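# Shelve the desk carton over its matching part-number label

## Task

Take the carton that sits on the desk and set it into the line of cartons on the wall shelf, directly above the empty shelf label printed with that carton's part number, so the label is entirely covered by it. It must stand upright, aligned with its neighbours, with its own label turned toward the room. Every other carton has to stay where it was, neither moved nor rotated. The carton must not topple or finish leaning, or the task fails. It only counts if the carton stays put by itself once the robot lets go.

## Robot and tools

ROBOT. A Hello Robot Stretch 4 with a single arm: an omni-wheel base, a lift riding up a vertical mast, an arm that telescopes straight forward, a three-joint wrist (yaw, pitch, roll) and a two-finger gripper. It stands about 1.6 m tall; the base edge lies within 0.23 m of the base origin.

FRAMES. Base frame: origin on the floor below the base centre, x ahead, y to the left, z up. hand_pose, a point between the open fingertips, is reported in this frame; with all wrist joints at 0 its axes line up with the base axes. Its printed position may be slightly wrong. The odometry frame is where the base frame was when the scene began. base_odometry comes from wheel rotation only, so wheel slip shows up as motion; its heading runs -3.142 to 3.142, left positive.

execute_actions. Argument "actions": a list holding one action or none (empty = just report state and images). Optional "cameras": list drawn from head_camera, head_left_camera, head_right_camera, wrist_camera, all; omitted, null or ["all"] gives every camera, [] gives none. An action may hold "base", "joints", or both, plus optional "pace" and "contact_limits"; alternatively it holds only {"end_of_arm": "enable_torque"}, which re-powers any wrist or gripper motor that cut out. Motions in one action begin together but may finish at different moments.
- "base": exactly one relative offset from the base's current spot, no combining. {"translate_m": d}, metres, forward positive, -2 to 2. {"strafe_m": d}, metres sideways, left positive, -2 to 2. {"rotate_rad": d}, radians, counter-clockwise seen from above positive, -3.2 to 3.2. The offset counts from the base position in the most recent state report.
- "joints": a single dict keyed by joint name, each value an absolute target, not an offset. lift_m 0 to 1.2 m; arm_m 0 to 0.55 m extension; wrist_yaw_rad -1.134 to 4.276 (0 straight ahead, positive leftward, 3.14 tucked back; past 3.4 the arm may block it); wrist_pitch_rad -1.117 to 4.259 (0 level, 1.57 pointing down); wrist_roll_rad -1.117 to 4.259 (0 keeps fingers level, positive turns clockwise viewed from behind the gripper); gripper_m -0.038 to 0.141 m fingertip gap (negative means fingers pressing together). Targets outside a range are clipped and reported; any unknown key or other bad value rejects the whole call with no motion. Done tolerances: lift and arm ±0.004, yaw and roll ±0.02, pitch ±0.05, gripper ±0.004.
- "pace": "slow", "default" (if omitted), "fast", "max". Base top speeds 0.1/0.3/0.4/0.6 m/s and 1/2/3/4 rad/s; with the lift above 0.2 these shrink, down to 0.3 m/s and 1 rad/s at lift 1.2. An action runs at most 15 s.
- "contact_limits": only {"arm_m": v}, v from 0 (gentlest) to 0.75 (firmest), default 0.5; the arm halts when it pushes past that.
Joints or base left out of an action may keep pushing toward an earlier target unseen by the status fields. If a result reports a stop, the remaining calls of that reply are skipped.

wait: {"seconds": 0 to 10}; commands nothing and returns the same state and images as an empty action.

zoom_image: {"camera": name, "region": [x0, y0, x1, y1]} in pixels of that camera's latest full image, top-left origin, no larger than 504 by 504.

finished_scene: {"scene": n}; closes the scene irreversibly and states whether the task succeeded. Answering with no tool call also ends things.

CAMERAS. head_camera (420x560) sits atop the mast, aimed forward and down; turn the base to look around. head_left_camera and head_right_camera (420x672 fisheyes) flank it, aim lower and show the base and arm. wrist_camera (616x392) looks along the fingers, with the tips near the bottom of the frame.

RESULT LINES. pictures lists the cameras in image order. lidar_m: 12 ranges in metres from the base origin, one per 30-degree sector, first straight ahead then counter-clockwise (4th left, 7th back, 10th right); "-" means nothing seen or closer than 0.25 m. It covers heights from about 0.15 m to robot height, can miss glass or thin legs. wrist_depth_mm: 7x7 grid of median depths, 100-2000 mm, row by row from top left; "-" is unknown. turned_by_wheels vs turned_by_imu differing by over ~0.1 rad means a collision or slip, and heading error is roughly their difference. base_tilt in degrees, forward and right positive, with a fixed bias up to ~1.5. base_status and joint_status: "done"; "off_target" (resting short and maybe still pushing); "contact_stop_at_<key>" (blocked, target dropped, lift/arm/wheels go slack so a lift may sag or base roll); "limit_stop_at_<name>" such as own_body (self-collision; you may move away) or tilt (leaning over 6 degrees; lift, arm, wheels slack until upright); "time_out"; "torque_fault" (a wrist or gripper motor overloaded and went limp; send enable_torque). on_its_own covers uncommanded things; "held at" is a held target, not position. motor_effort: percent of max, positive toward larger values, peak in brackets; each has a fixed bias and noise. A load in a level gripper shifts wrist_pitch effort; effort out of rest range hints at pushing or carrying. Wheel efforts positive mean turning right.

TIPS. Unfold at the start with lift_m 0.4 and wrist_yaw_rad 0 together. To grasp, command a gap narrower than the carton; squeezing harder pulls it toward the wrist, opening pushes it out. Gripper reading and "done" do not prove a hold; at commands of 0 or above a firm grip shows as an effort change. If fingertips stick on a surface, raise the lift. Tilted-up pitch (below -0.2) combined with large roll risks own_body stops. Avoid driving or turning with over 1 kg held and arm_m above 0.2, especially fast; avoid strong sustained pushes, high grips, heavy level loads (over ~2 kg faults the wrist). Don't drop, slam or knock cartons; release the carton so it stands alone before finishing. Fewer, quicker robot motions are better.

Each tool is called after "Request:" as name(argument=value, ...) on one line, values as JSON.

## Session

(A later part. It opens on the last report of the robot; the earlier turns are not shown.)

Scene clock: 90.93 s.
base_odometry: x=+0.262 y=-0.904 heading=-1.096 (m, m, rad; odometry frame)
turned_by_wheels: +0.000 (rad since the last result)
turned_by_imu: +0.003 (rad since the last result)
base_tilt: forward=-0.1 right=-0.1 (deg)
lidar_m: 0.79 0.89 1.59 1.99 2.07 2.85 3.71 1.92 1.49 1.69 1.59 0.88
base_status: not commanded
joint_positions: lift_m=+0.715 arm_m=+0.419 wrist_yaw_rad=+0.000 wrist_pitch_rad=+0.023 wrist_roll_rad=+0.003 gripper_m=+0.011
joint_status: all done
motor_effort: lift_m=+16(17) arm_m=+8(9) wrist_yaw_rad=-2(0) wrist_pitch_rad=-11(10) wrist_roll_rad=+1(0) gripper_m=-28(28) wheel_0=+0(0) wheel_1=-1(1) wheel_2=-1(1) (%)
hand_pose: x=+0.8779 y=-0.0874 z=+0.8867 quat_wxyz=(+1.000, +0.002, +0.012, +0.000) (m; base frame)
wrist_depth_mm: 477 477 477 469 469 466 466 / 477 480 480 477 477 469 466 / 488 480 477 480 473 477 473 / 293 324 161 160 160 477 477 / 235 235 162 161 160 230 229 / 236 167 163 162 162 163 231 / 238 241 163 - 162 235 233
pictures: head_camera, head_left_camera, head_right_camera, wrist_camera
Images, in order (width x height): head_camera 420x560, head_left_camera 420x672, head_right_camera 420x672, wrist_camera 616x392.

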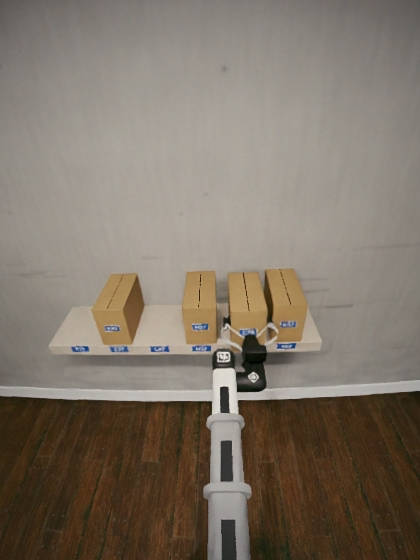

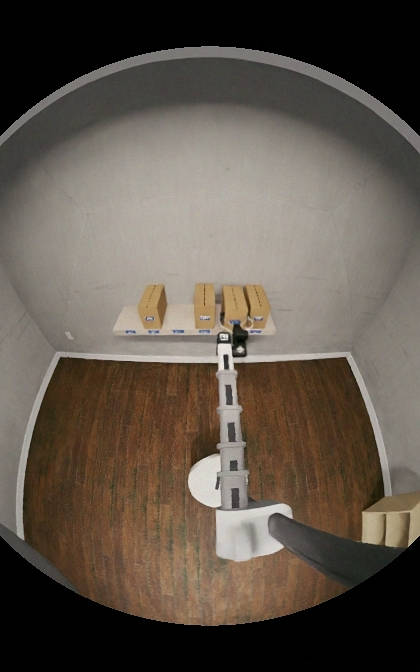

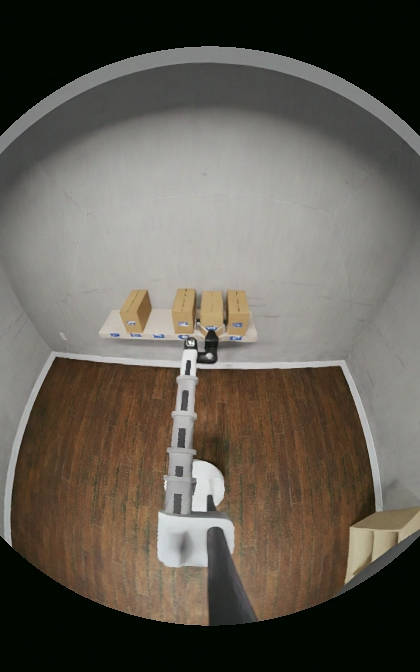

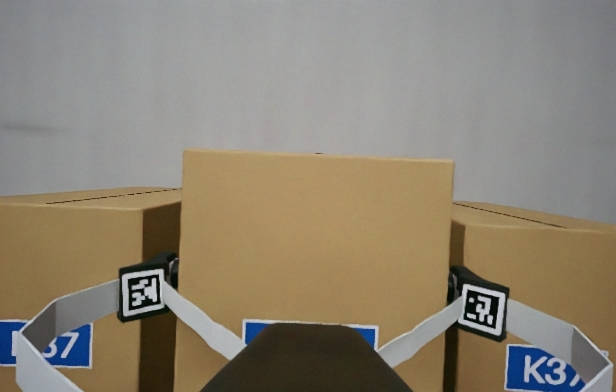

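Request:
execute_actions(actions=[{"base":{"strafe_m":0.006},"joints":{"arm_m":0.465,"lift_m":0.70},"pace":"slow"}], cameras=["wrist_camera"])

Scene clock: 95.57 s.
base_odometry: x=+0.268 y=-0.901 heading=-1.096 (m, m, rad; odometry frame)
turned_by_wheels: +0.000 (rad since the last result)
turned_by_imu: +0.002 (rad since the last result)
base_tilt: forward=+0.0 right=-0.1 (deg)
lidar_m: 0.83 0.90 1.62 1.99 2.07 2.81 3.72 1.95 1.52 1.68 1.59 0.90
base_status: done
joint_positions: lift_m=+0.700 arm_m=+0.464 wrist_yaw_rad=+0.000 wrist_pitch_rad=+0.023 wrist_roll_rad=+0.003 gripper_m=+0.011
joint_status: all done
motor_effort: lift_m=+16(15) arm_m=+8(10) wrist_yaw_rad=-1(2) wrist_pitch_rad=-11(11) wrist_roll_rad=-1(1) gripper_m=-26(28) wheel_0=-2(5) wheel_1=+1(3) wheel_2=-1(0) (%)
hand_pose: x=+0.9229 y=-0.0874 z=+0.8717 quat_wxyz=(+1.000, +0.002, +0.012, +0.000) (m; base frame)
wrist_depth_mm: 433 430 427 427 427 424 424 / 439 433 433 430 430 424 424 / 442 436 433 433 433 433 433 / 187 224 161 161 160 273 430 / 189 193 162 161 161 203 185 / 190 168 162 162 162 164 186 / 192 217 164 - 162 214 188
pictures: wrist_camera
Images, in order (width x height): wrist_camera 616x392.

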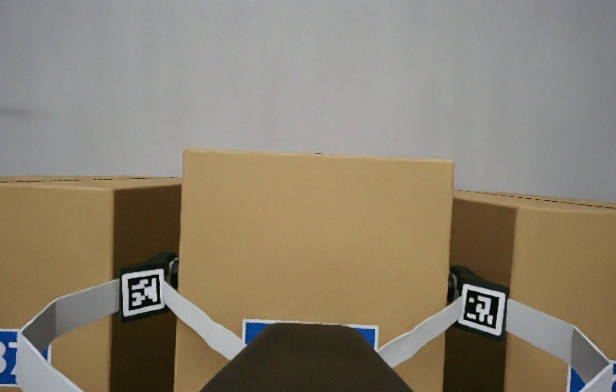

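Request:
execute_actions(actions=[{"joints":{"lift_m":0.682},"pace":"slow"}], cameras=["wrist_camera"])

Scene clock: 98.63 s.
base_odometry: x=+0.268 y=-0.901 heading=-1.096 (m, m, rad; odometry frame)
turned_by_wheels: +0.000 (rad since the last result)
turned_by_imu: +0.001 (rad since the last result)
base_tilt: forward=+0.1 right=+0.0 (deg)
lidar_m: 0.85 0.92 1.62 1.97 2.07 2.85 3.70 1.92 1.48 1.71 1.57 0.89
base_status: not commanded
joint_positions: lift_m=+0.682 arm_m=+0.464 wrist_yaw_rad=+0.000 wrist_pitch_rad=+0.023 wrist_roll_rad=+0.003 gripper_m=+0.011
joint_status: all done
motor_effort: lift_m=+16(16) arm_m=+8(8) wrist_yaw_rad=+0(0) wrist_pitch_rad=-10(11) wrist_roll_rad=+1(0) gripper_m=-28(28) wheel_0=-2(2) wheel_1=+1(1) wheel_2=+0(1) (%)
hand_pose: x=+0.9229 y=-0.0874 z=+0.8538 quat_wxyz=(+1.000, +0.002, +0.011, +0.000) (m; base frame)
wrist_depth_mm: 436 433 427 430 427 424 421 / 436 433 430 433 433 427 424 / 439 439 436 430 436 433 430 / 187 207 160 160 159 207 183 / 189 193 161 161 160 203 185 / 190 168 163 162 161 164 186 / 192 217 164 - 162 213 188
pictures: wrist_camera
Images, in order (width x height): wrist_camera 616x392.

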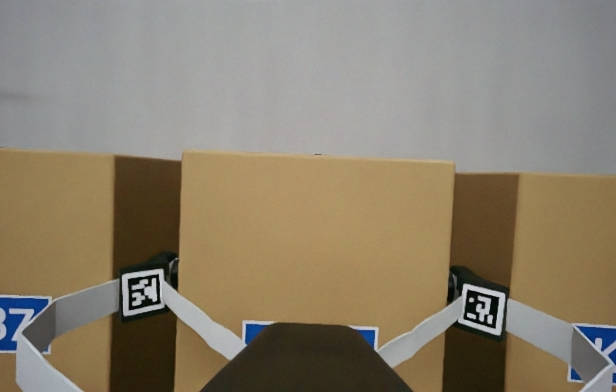

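Nearly touching. Lower slightly, then open.

Request:
execute_actions(actions=[{"joints":{"lift_m":0.677},"pace":"slow"}], cameras=[])

Request:
execute_actions(actions=[{"joints":{"gripper_m":0.125}}], cameras=["wrist_camera","head_camera"])

Scene clock: 102.13 s.
base_odometry: x=+0.268 y=-0.901 heading=-1.096 (m, m, rad; odometry frame)
turned_by_wheels: +0.000 (rad since the last result)
turned_by_imu: +0.002 (rad since the last result)
base_tilt: forward=-0.1 right=-0.2 (deg)
lidar_m: 0.83 0.87 1.62 1.97 2.07 2.81 3.69 1.96 1.52 1.70 1.61 0.90
base_status: not commanded
joint_positions: lift_m=+0.677 arm_m=+0.464 wrist_yaw_rad=+0.000 wrist_pitch_rad=+0.019 wrist_roll_rad=+0.003 gripper_m=+0.011
joint_status: all done
motor_effort: lift_m=+15(17) arm_m=+8(8) wrist_yaw_rad=-2(1) wrist_pitch_rad=+0(10) wrist_roll_rad=-1(0) gripper_m=-27(28) wheel_0=-2(2) wheel_1=+1(1) wheel_2=-1(1) (%)
hand_pose: x=+0.9229 y=-0.0874 z=+0.8500 quat_wxyz=(+1.000, +0.002, +0.010, +0.000) (m; base frame)
wrist_depth_mm: 436 433 427 430 427 424 424 / 439 436 433 433 430 427 424 / 439 436 433 436 433 433 430 / 187 206 160 160 159 208 183 / 189 192 161 160 160 203 185 / 190 167 162 161 162 164 187 / 192 218 164 - 163 214 188
pictures: none
No camera images: the call's "cameras" was empty. Leave "cameras" out to get every camera's image.

Scene clock: 104.17 s.
base_odometry: x=+0.268 y=-0.901 heading=-1.096 (m, m, rad; odometry frame)
turned_by_wheels: +0.000 (rad since the last result)
turned_by_imu: +0.001 (rad since the last result)
base_tilt: forward=+0.1 right=-0.1 (deg)
lidar_m: 0.83 0.91 1.63 1.97 2.07 2.82 3.70 1.95 1.53 1.70 1.56 0.89
base_status: not commanded
joint_positions: lift_m=+0.677 arm_m=+0.464 wrist_yaw_rad=-0.001 wrist_pitch_rad=+0.021 wrist_roll_rad=+0.003 gripper_m=+0.125
joint_status: all done
motor_effort: lift_m=+15(15) arm_m=+8(8) wrist_yaw_rad=+1(2) wrist_pitch_rad=-5(6) wrist_roll_rad=+2(0) gripper_m=-1(26) wheel_0=-2(2) wheel_1=+1(1) wheel_2=-2(2) (%)
hand_pose: x=+0.9228 y=-0.0876 z=+0.8493 quat_wxyz=(+1.000, +0.002, +0.011, +0.000) (m; base frame)
wrist_depth_mm: 430 433 430 427 427 427 421 / 436 436 436 430 430 430 424 / 436 436 436 433 433 433 430 / 187 207 191 190 189 223 183 / 189 199 192 191 191 204 185 / 191 191 195 192 192 189 187 / 192 219 241 - 194 200 188
pictures: head_camera, wrist_camera
Images, in order (width x height): head_camera 420x560, wrist_camera 616x392.

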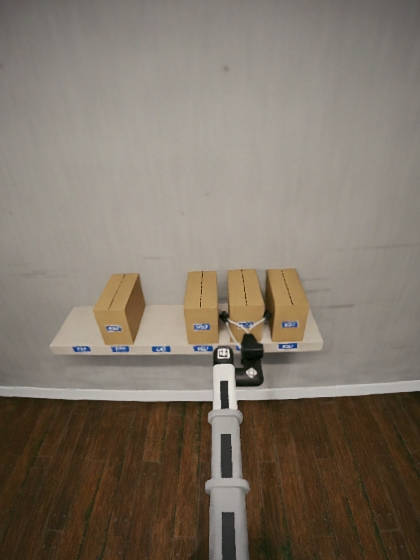

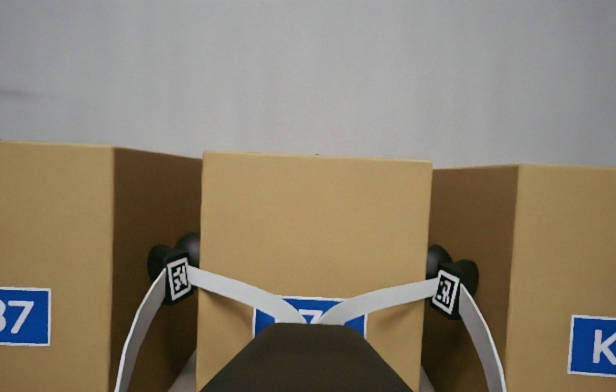

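4 mm deep; fine.

Request:
execute_actions(actions=[{"joints":{"arm_m":0.3}}], cameras=["wrist_camera","head_camera"])

Scene clock: 108.80 s.
base_odometry: x=+0.268 y=-0.901 heading=-1.096 (m, m, rad; odometry frame)
turned_by_wheels: +0.000 (rad since the last result)
turned_by_imu: +0.002 (rad since the last result)
base_tilt: forward=+0.0 right=-0.2 (deg)
lidar_m: 0.82 0.88 1.64 1.97 2.05 2.83 3.69 1.93 1.50 1.71 1.58 0.90
base_status: not commanded
joint_positions: lift_m=+0.677 arm_m=+0.301 wrist_yaw_rad=+0.000 wrist_pitch_rad=+0.022 wrist_roll_rad=+0.003 gripper_m=+0.125
joint_status: all done
motor_effort: lift_m=+16(15) arm_m=-8(7) wrist_yaw_rad=-1(1) wrist_pitch_rad=-6(7) wrist_roll_rad=+0(1) gripper_m=+0(0) wheel_0=-2(2) wheel_1=+1(1) wheel_2=-2(1) (%)
hand_pose: x=+0.7607 y=-0.0874 z=+0.8492 quat_wxyz=(+1.000, +0.002, +0.011, +0.000) (m; base frame)
wrist_depth_mm: 597 591 585 591 580 580 574 / 597 597 591 591 585 585 585 / 603 591 597 597 591 591 585 / 580 351 353 351 353 343 585 / 564 351 362 355 357 345 597 / 430 355 355 355 355 347 603 / 355 353 353 - 353 347 353
pictures: head_camera, wrist_camera
Images, in order (width x height): head_camera 420x560, wrist_camera 616x392.

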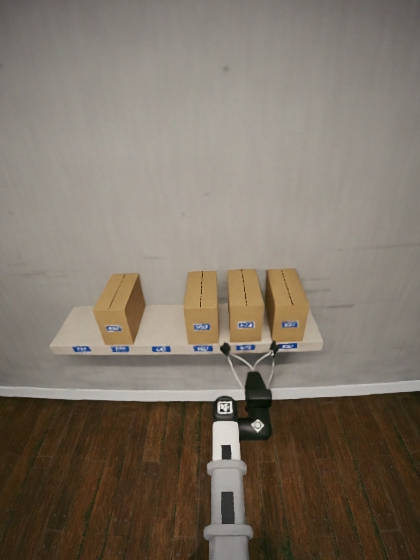

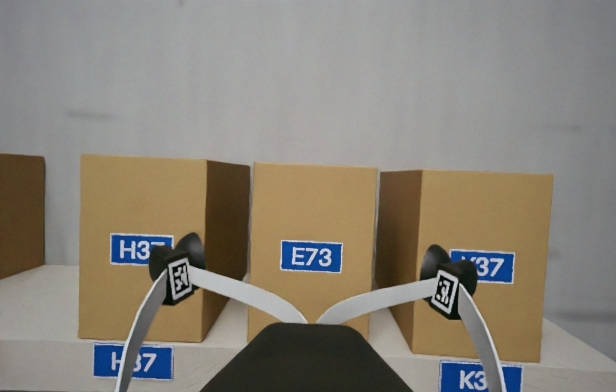

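Request:
zoom_image(camera="head_camera", region=[60,310,310,360])

Region (60, 310, 310, 360) of head_camera's 420x560 image, scaled by 2.016, with more detail than that image has; it fills the top 101 rows of this view, and the rest is white.

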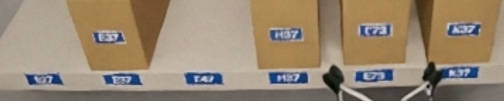

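Request:
finished_scene(scene=1)

The scene is finished: the task was done.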